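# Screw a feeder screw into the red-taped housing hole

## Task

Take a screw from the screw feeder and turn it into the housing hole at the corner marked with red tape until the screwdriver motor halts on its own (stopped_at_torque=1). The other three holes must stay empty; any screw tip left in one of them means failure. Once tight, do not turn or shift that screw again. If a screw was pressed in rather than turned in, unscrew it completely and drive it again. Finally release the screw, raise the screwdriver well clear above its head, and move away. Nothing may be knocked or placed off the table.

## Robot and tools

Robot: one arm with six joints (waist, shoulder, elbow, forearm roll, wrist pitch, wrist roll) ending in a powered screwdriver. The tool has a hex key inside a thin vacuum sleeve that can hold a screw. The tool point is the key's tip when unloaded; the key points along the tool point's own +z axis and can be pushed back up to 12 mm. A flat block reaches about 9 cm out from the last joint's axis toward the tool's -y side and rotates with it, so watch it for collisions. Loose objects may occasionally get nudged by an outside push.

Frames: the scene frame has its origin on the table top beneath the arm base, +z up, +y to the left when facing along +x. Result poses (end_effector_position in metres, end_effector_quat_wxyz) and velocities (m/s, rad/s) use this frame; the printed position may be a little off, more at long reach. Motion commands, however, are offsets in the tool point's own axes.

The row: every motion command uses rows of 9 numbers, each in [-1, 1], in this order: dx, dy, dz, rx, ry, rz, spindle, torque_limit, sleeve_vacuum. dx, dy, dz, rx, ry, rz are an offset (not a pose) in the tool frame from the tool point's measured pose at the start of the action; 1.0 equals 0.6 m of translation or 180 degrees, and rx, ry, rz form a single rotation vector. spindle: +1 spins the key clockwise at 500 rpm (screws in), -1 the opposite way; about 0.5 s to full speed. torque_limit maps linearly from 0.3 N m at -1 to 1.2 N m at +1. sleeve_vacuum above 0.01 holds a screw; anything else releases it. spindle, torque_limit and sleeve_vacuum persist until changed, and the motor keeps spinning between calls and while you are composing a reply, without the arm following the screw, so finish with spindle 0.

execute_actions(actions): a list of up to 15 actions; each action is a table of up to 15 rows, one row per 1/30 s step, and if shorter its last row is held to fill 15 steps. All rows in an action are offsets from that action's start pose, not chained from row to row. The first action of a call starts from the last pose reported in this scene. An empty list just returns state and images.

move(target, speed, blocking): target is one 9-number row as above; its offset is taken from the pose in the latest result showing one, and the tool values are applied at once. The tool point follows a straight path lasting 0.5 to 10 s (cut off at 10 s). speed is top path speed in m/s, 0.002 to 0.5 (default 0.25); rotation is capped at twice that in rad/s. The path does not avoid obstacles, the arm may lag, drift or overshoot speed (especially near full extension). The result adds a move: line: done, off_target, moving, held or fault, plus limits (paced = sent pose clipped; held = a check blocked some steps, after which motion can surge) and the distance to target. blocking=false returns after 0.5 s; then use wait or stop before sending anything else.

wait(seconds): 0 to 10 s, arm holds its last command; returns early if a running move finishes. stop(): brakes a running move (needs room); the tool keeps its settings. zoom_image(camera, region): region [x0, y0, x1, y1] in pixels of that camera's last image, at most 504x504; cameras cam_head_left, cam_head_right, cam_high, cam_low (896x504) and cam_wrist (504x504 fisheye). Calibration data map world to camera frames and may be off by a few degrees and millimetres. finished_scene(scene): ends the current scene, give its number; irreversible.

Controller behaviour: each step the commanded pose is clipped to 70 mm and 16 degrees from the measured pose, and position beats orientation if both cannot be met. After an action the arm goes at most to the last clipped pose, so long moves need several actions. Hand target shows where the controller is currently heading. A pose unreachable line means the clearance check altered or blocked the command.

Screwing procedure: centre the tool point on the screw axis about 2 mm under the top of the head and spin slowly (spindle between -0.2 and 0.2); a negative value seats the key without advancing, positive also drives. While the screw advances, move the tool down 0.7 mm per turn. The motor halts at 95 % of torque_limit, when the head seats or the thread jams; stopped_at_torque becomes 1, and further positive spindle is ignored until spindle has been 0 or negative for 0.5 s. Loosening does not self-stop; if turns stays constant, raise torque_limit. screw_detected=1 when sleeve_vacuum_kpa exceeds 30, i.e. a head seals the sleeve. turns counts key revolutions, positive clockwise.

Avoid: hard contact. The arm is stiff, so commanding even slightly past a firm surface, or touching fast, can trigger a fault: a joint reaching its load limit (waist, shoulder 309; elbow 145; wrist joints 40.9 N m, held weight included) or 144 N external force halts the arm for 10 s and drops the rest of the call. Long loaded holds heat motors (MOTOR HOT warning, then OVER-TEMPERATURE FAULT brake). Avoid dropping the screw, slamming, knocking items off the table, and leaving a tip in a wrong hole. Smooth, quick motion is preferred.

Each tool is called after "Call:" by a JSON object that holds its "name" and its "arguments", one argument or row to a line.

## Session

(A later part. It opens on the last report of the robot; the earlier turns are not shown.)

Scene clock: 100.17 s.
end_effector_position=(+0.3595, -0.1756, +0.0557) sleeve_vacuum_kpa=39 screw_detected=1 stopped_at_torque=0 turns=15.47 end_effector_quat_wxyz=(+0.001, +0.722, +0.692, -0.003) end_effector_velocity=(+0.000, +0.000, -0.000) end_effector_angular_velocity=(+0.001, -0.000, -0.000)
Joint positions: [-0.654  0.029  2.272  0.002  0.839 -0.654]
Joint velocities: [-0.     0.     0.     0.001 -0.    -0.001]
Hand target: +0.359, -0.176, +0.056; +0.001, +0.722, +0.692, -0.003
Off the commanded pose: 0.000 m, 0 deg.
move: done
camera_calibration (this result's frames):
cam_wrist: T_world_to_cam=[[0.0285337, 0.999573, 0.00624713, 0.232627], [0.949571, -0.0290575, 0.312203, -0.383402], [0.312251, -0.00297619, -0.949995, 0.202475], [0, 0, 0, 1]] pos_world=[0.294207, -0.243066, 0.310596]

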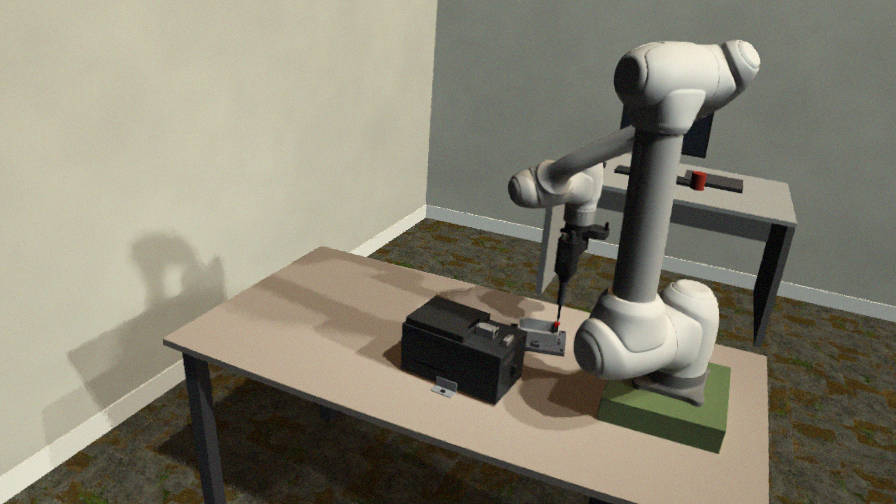

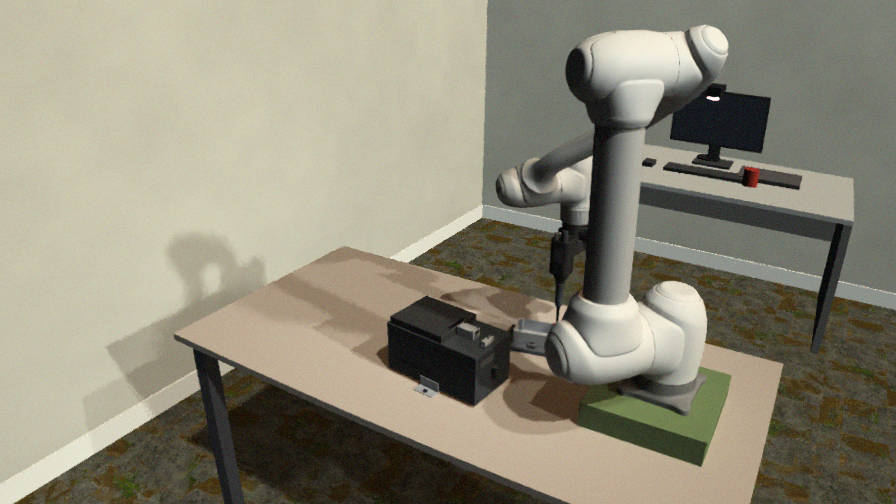

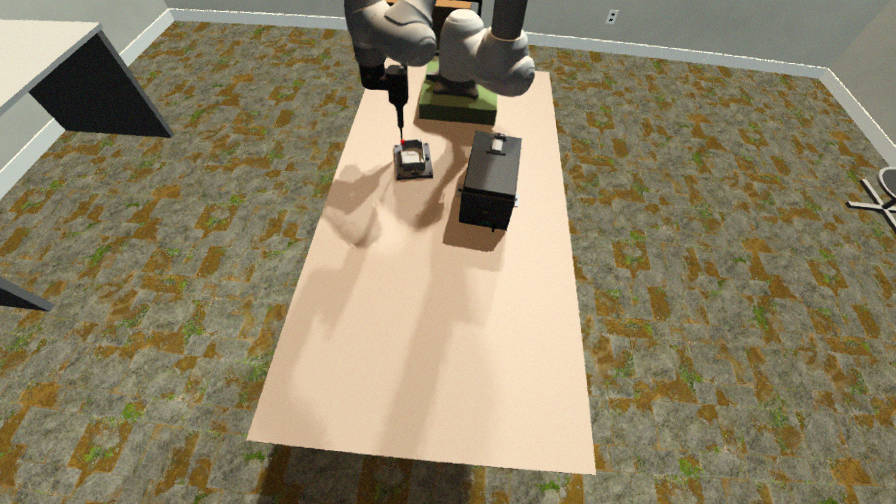

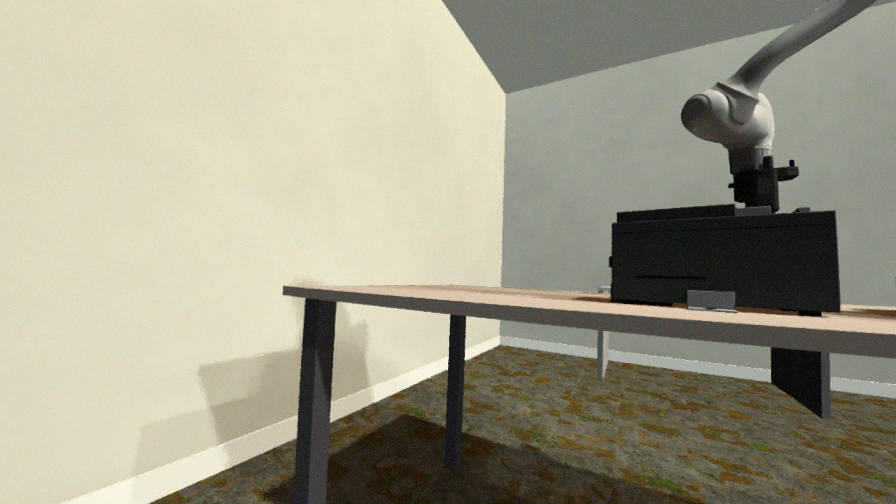

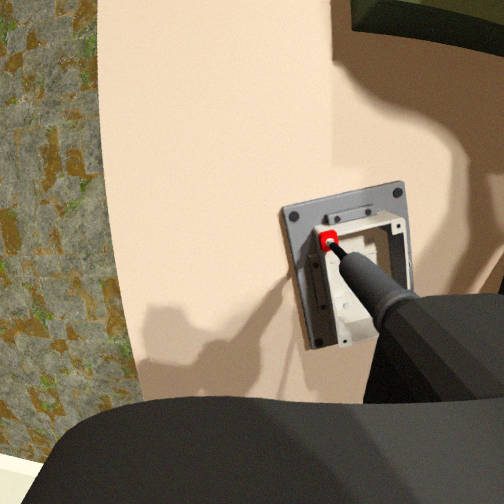

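Call:
{"name": "wait", "arguments": {
  "seconds": 0.5
}}

Call:
{"name": "zoom_image", "arguments": {
  "camera": "cam_head_left",
  "region": [535, 295, 580, 335]
}}

Scene clock: 106.97 s.
end_effector_position=(+0.3595, -0.1756, +0.0557) sleeve_vacuum_kpa=39 screw_detected=1 stopped_at_torque=0 turns=38.13 end_effector_quat_wxyz=(+0.001, +0.722, +0.692, -0.003) end_effector_velocity=(-0.000, -0.000, +0.000) end_effector_angular_velocity=(-0.001, -0.000, +0.000)
Joint positions: [-0.654  0.029  2.272  0.002  0.839 -0.654]
Joint velocities: [ 0. -0.  0. -0.  0. -0.]
Hand target: +0.359, -0.176, +0.056; +0.001, +0.722, +0.692, -0.003
Off the commanded pose: 0.000 m, 0 deg.
wait: 0.50 s; no rest ("spindle" is on)
camera_calibration (this result's frames):
cam_wrist: T_world_to_cam=[[0.0285338, 0.999573, 0.00624962, 0.232625], [0.949572, -0.0290584, 0.3122, -0.383398], [0.312248, -0.00297378, -0.949996, 0.20247], [0, 0, 0, 1]] pos_world=[0.294206, -0.243065, 0.310589]

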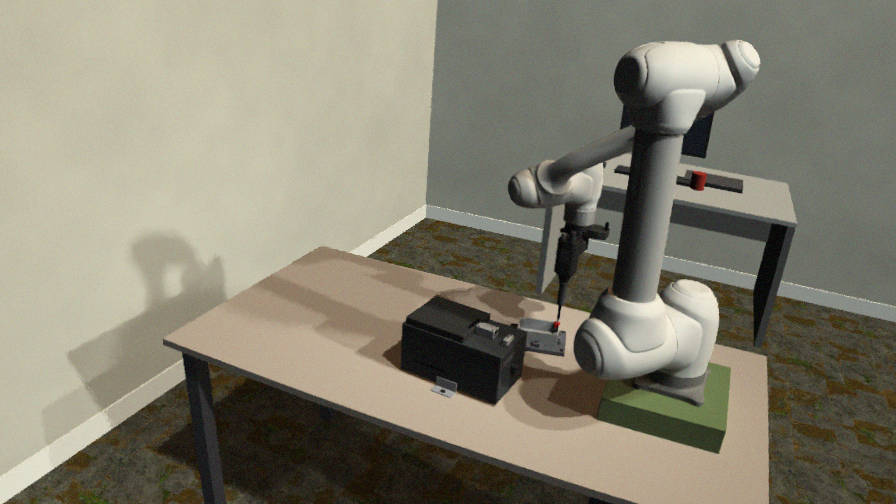

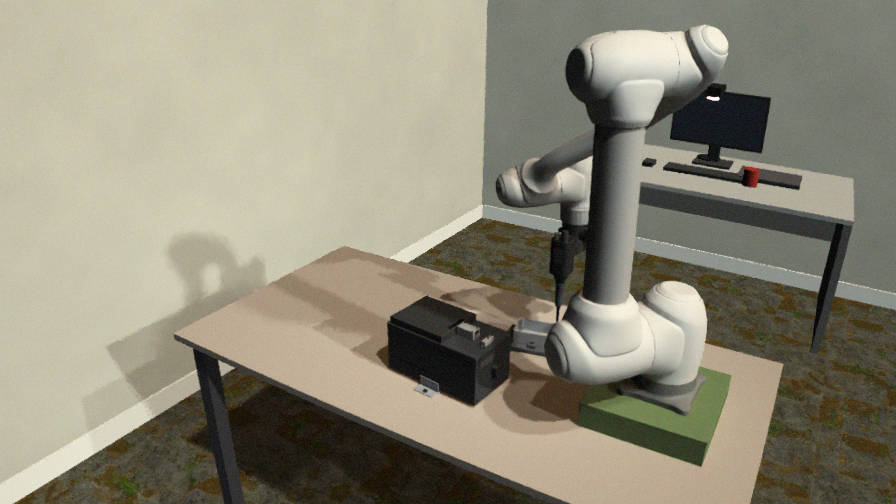

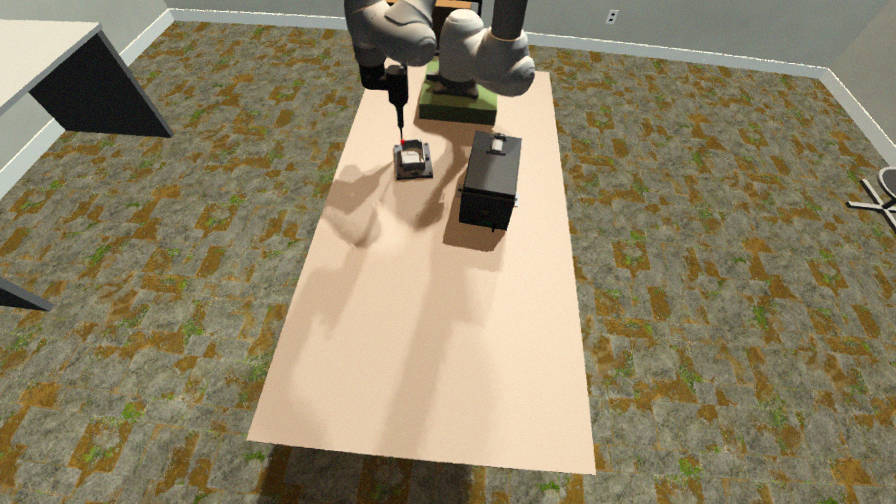

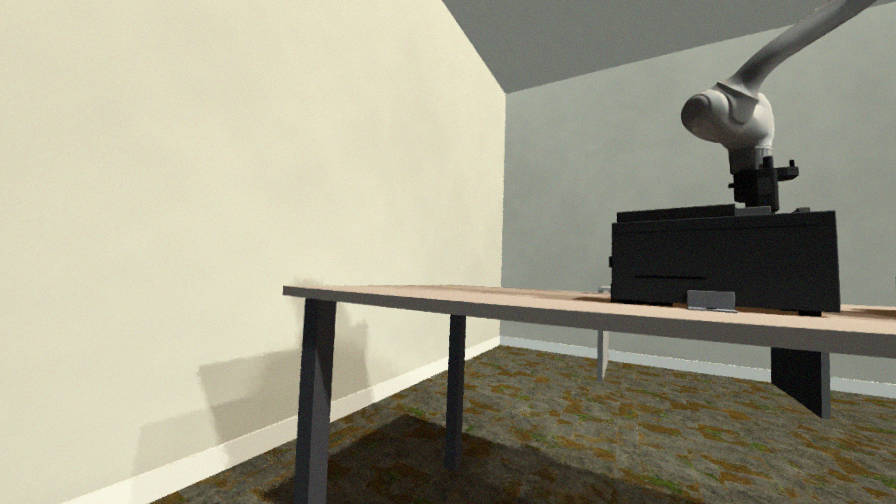

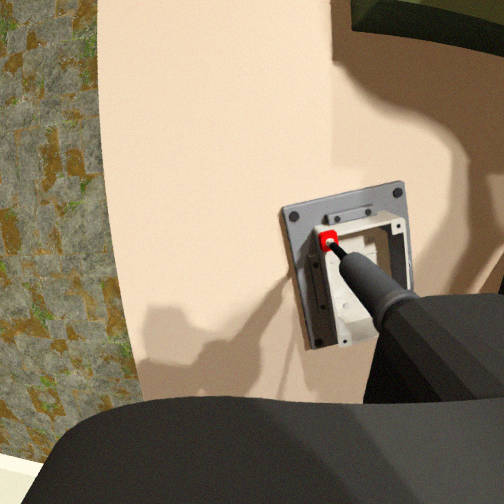

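Region (535, 295, 580, 335) of cam_head_left's 896x504 image, scaled by 11.200, with more detail than that image has.

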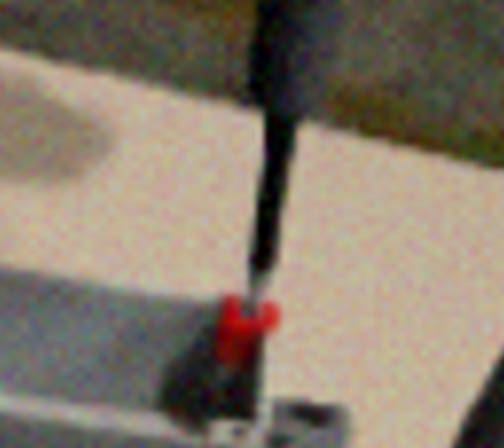

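Call:
{"name": "move", "arguments": {
  "target": [0,0,-0.024,0,0,0,0,0,1],
  "speed": 0.015
}}

Call:
{"name": "zoom_image", "arguments": {
  "camera": "cam_wrist",
  "region": [310, 220, 345, 255]
}}

Call:
{"name": "zoom_image", "arguments": {
  "camera": "cam_head_left",
  "region": [535, 295, 580, 335]
}}

Scene clock: 111.47 s.
end_effector_position=(+0.3595, -0.1754, +0.0701) sleeve_vacuum_kpa=39 screw_detected=1 stopped_at_torque=0 turns=49.24 end_effector_quat_wxyz=(+0.001, +0.722, +0.692, -0.003) end_effector_velocity=(-0.001, -0.001, +0.001) end_effector_angular_velocity=(-0.001, +0.000, -0.001)
Joint positions: [-0.654  0.01   2.259  0.002  0.873 -0.654]
Joint velocities: [-0.002 -0.001 -0.001 -0.001  0.001 -0.   ]
Hand target: +0.360, -0.175, +0.070; +0.001, +0.722, +0.692, -0.003
Off the commanded pose: 0.000 m, 0 deg.
move: done
camera_calibration (this result's frames):
cam_wrist: T_world_to_cam=[[0.0284878, 0.999574, 0.00628875, 0.232418], [0.949568, -0.0290269, 0.312213, -0.387922], [0.312263, -0.00292267, -0.949991, 0.216119], [0, 0, 0, 1]] pos_world=[0.294251, -0.242948, 0.324964]

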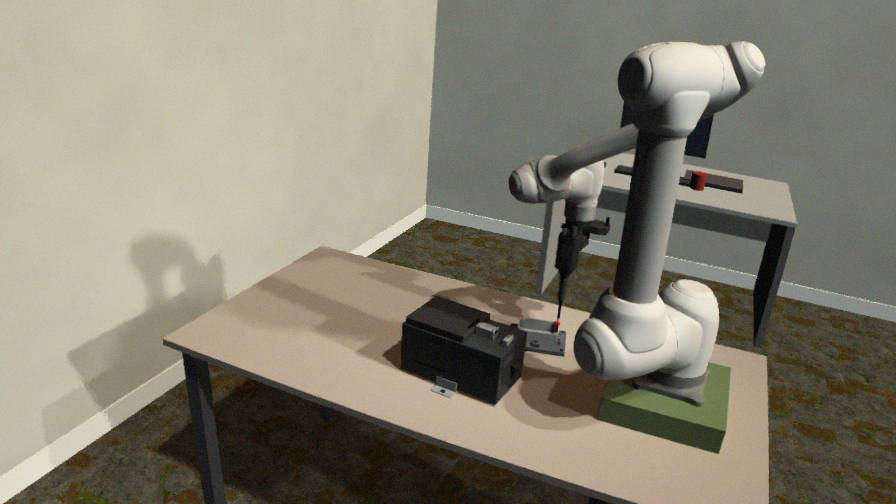

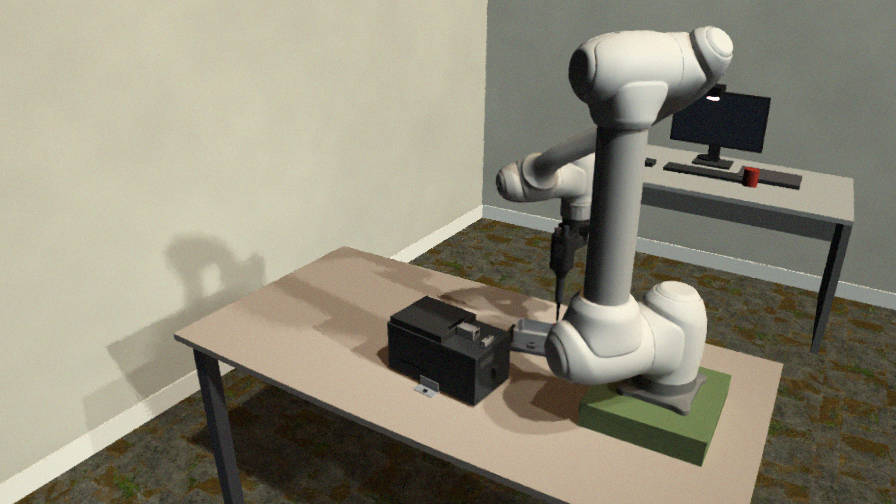

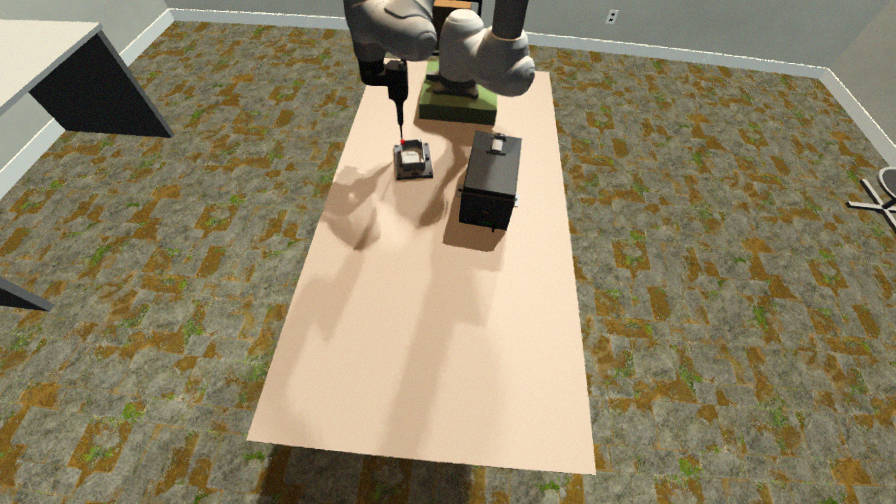

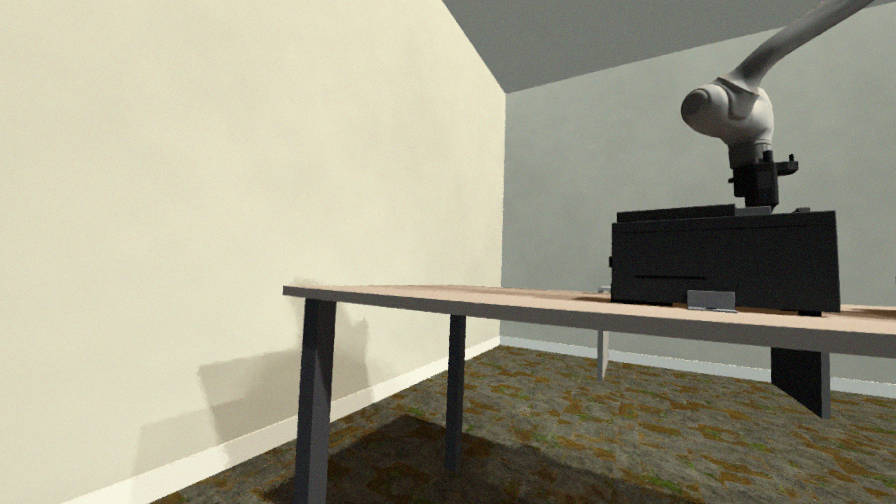

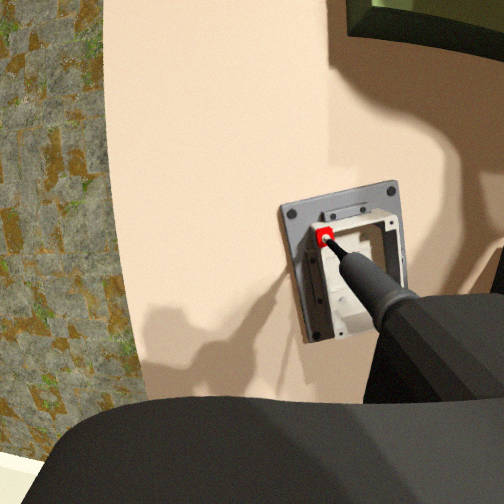

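Region (310, 220, 345, 255) of cam_wrist's 504x504 image, scaled by 14.400, with more detail than that image has.

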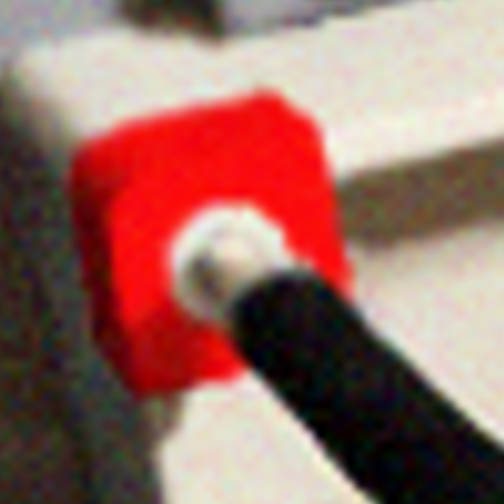

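Region (535, 295, 580, 335) of cam_head_left's 896x504 image, scaled by 11.200, with more detail than that image has.

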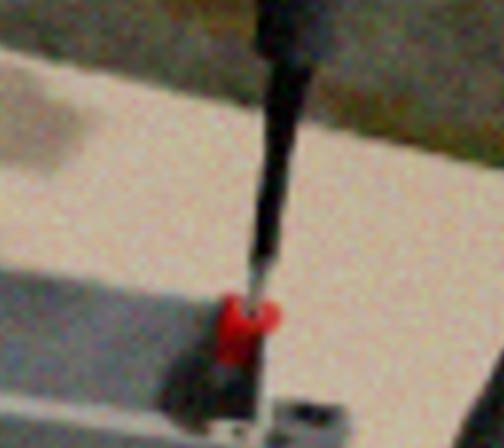

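Call:
{"name": "execute_actions", "arguments": {
  "actions": [
    [[-0.0005,0.001,0,0,0,0,0,0,1]],
    [[0,0,0.003,0,0,0,0.2,0,1]],
    [[0,0,0.003,0,0,0,0.2,0,1]],
    [[0,0,0.002,0,0,0,0.2,0,1]],
    [[0,0,0.001,0,0,0,0.2,0,1]],
    [[0,0,0.001,0,0,0,0.2,0,1]],
    [[0,0,0.001,0,0,0,0.2,0,1]],
    [[0,0,0,0,0,0,0.2,0,1]],
    [[0,0,0,0,0,0,0.2,0,1]],
    [[0,0,0,0,0,0,0,0,1]]
  ]
}}

Call:
{"name": "zoom_image", "arguments": {
  "camera": "cam_wrist",
  "region": [310, 220, 345, 255]
}}

Call:
{"name": "zoom_image", "arguments": {
  "camera": "cam_head_left",
  "region": [535, 295, 580, 335]
}}

Scene clock: 121.03 s.
end_effector_position=(+0.3601, -0.1758, +0.0636) sleeve_vacuum_kpa=39 screw_detected=1 stopped_at_torque=0 turns=55.85 end_effector_quat_wxyz=(+0.001, +0.722, +0.692, -0.003) end_effector_velocity=(-0.001, +0.000, -0.001) end_effector_angular_velocity=(+0.001, +0.002, +0.002)
Joint positions: [-0.653  0.02   2.264  0.002  0.858 -0.654]
Joint velocities: [ 0.     0.002 -0.    -0.001  0.    -0.001]
Hand target: +0.360, -0.176, +0.064; +0.001, +0.722, +0.692, -0.003
Off the commanded pose: 0.000 m, 0 deg.
camera_calibration (this result's frames):
cam_wrist: T_world_to_cam=[[0.0285, 0.999574, 0.00624523, 0.232842], [0.949565, -0.0290248, 0.312223, -0.386435], [0.312271, -0.00296808, -0.949988, 0.209685], [0, 0, 0, 1]] pos_world=[0.29483, -0.243337, 0.318398]

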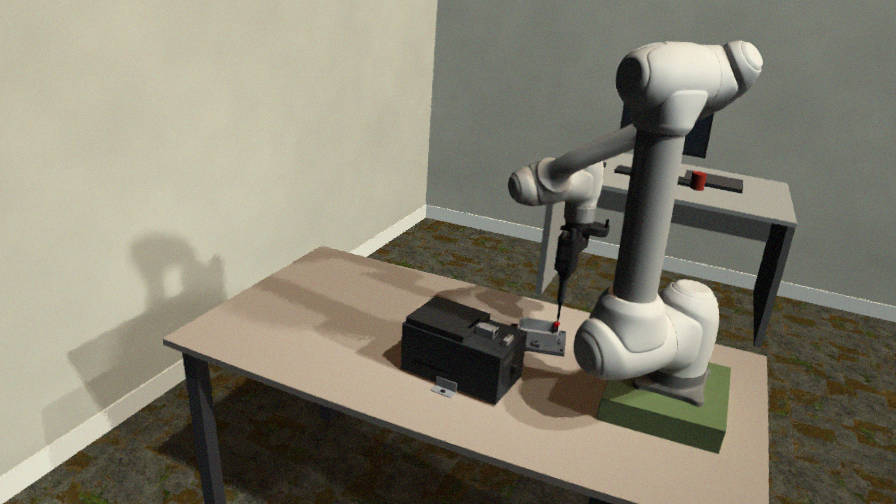

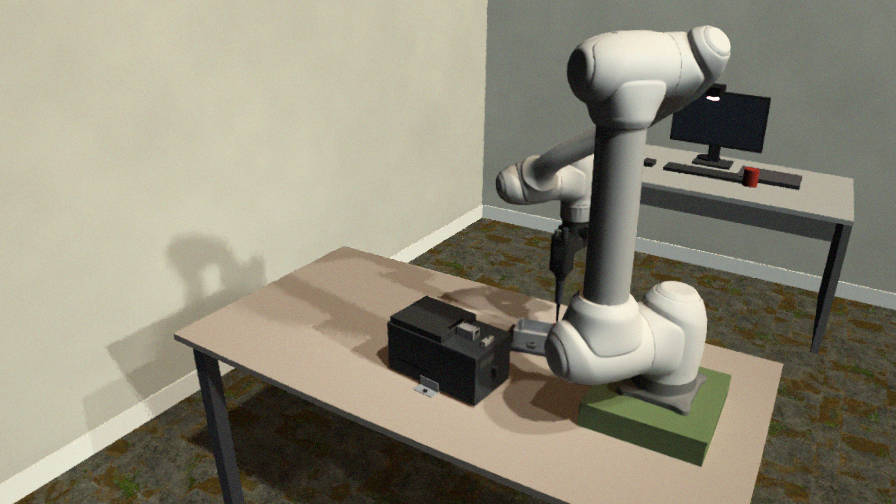

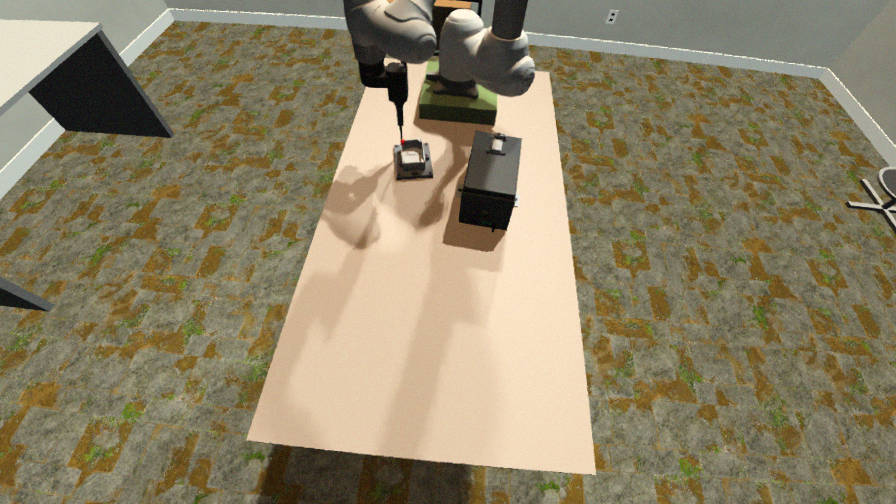

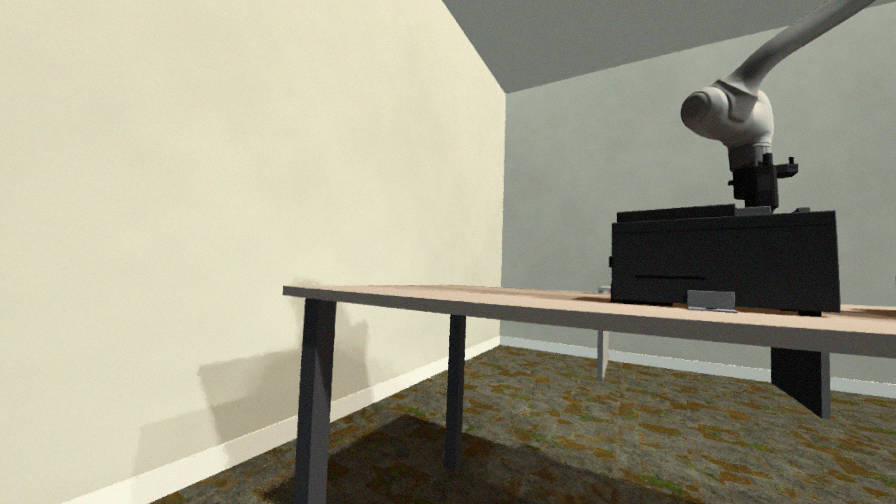

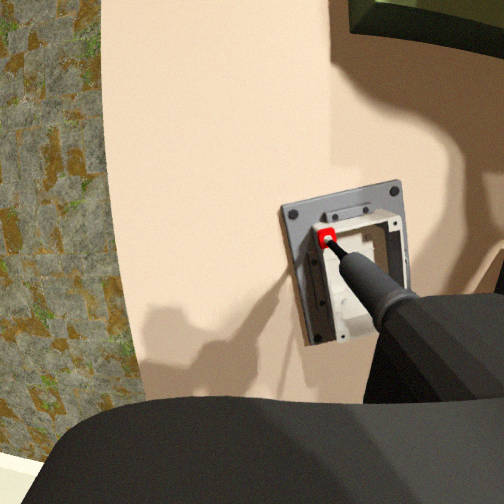

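Region (310, 220, 345, 255) of cam_wrist's 504x504 image, scaled by 14.400, with more detail than that image has.

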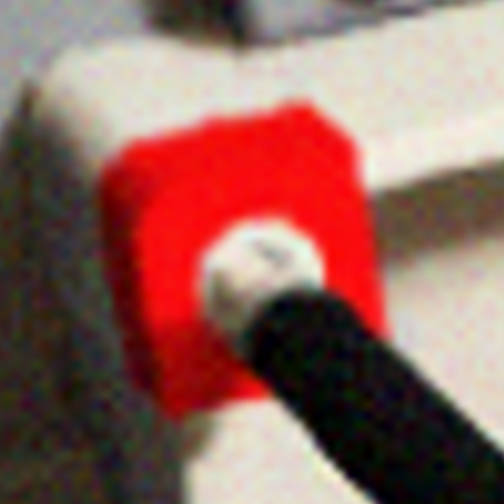

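Region (535, 295, 580, 335) of cam_head_left's 896x504 image, scaled by 11.200, with more detail than that image has.

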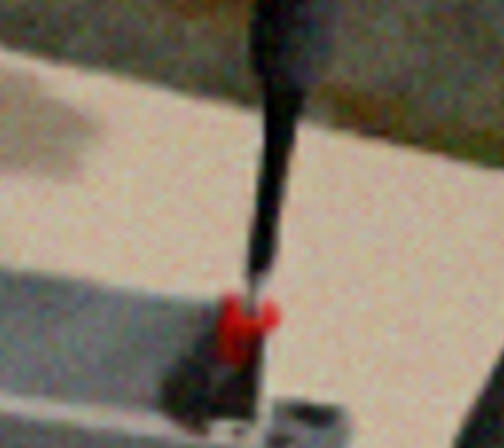

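Call:
{"name": "execute_actions", "arguments": {
  "actions": [
    [[0.0004,-0.0003,-0.004,0,0,0,0.2,0,1]],
    [[0,0,0,0,0,0,0.2,0,1]],
    [[0.0004,-0.0002,0,0,0,0,0.2,0,1]],
    [[0,0,0,0,0,0,0.2,0,1]],
    [[0.0004,0,0,0,0,0,0.2,0,1]],
    [[0,0,0,0,0,0,0.2,0,1]],
    [[0.0004,0,0,0,0,0,0.2,0,1]],
    [[0,0,0,0,0,0,0.2,0,1]],
    [[0,0,0,0,0,0,0,0,1]]
  ]
}}

Call:
{"name": "zoom_image", "arguments": {
  "camera": "cam_wrist",
  "region": [310, 220, 345, 255]
}}

Scene clock: 129.67 s.
end_effector_position=(+0.3598, -0.1748, +0.0659) sleeve_vacuum_kpa=14 screw_detected=0 stopped_at_torque=0 turns=62.46 end_effector_quat_wxyz=(+0.001, +0.722, +0.692, -0.003) end_effector_velocity=(-0.000, -0.000, -0.001) end_effector_angular_velocity=(+0.002, +0.001, -0.002)
Joint positions: [-0.652  0.015  2.263  0.002  0.863 -0.652]
Joint velocities: [-0.001  0.002 -0.     0.    -0.     0.   ]
Hand target: +0.360, -0.175, +0.066; +0.001, +0.722, +0.692, -0.003
Off the commanded pose: 0.000 m, 0 deg.
camera_calibration (this result's frames):
cam_wrist: T_world_to_cam=[[0.0284933, 0.999574, 0.00626903, 0.231818], [0.949571, -0.029026, 0.312205, -0.386892], [0.312254, -0.00294286, -0.949994, 0.21206], [0, 0, 0, 1]] pos_world=[0.29456, -0.242325, 0.320792]

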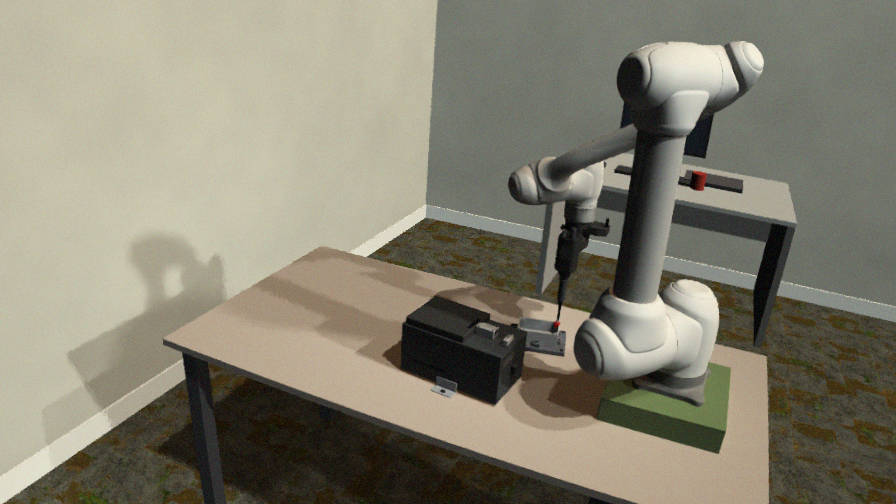

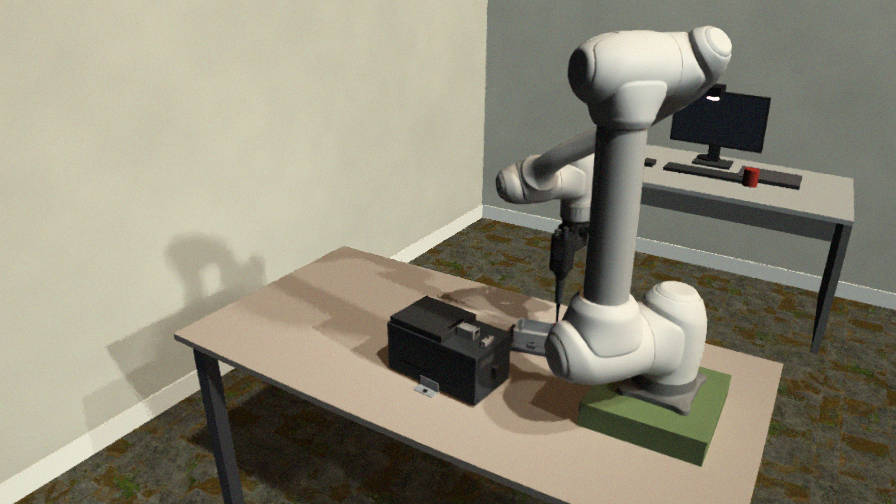

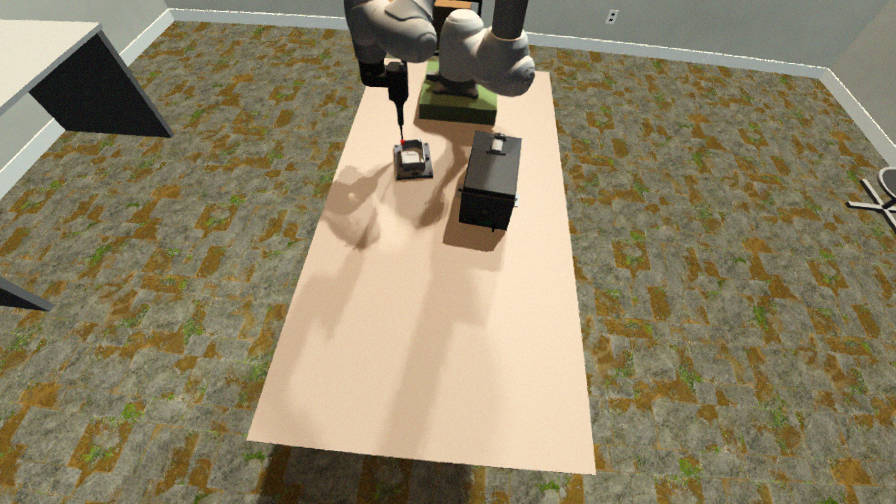

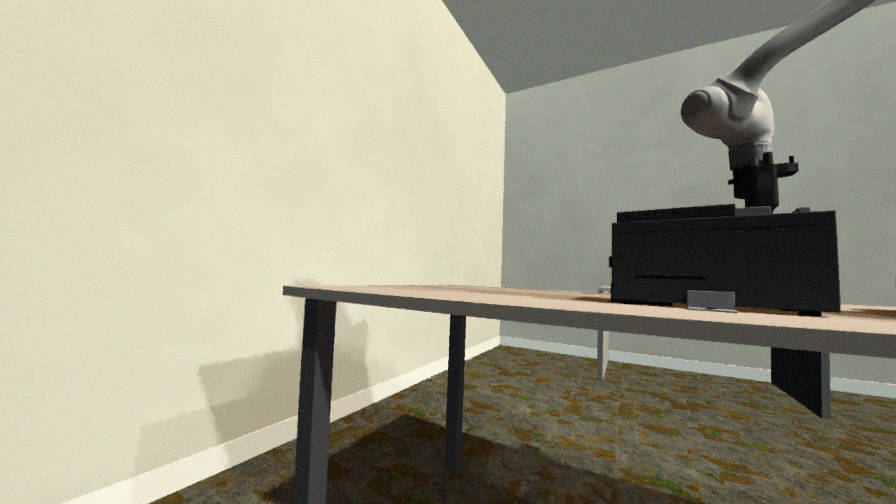

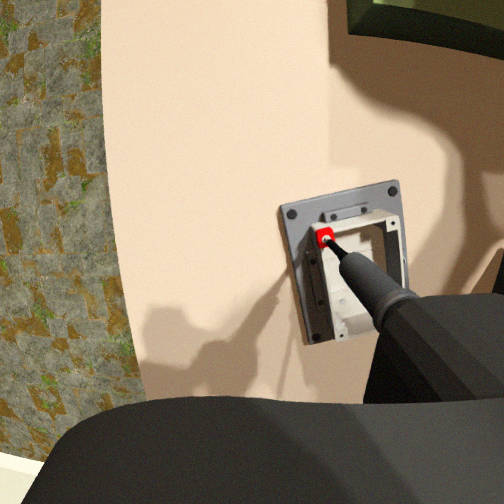

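Region (310, 220, 345, 255) of cam_wrist's 504x504 image, scaled by 14.400, with more detail than that image has.

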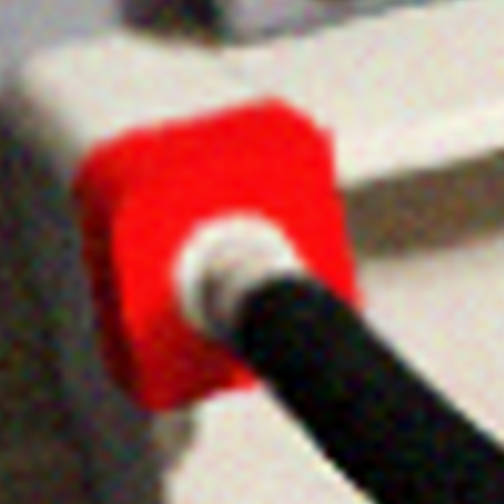

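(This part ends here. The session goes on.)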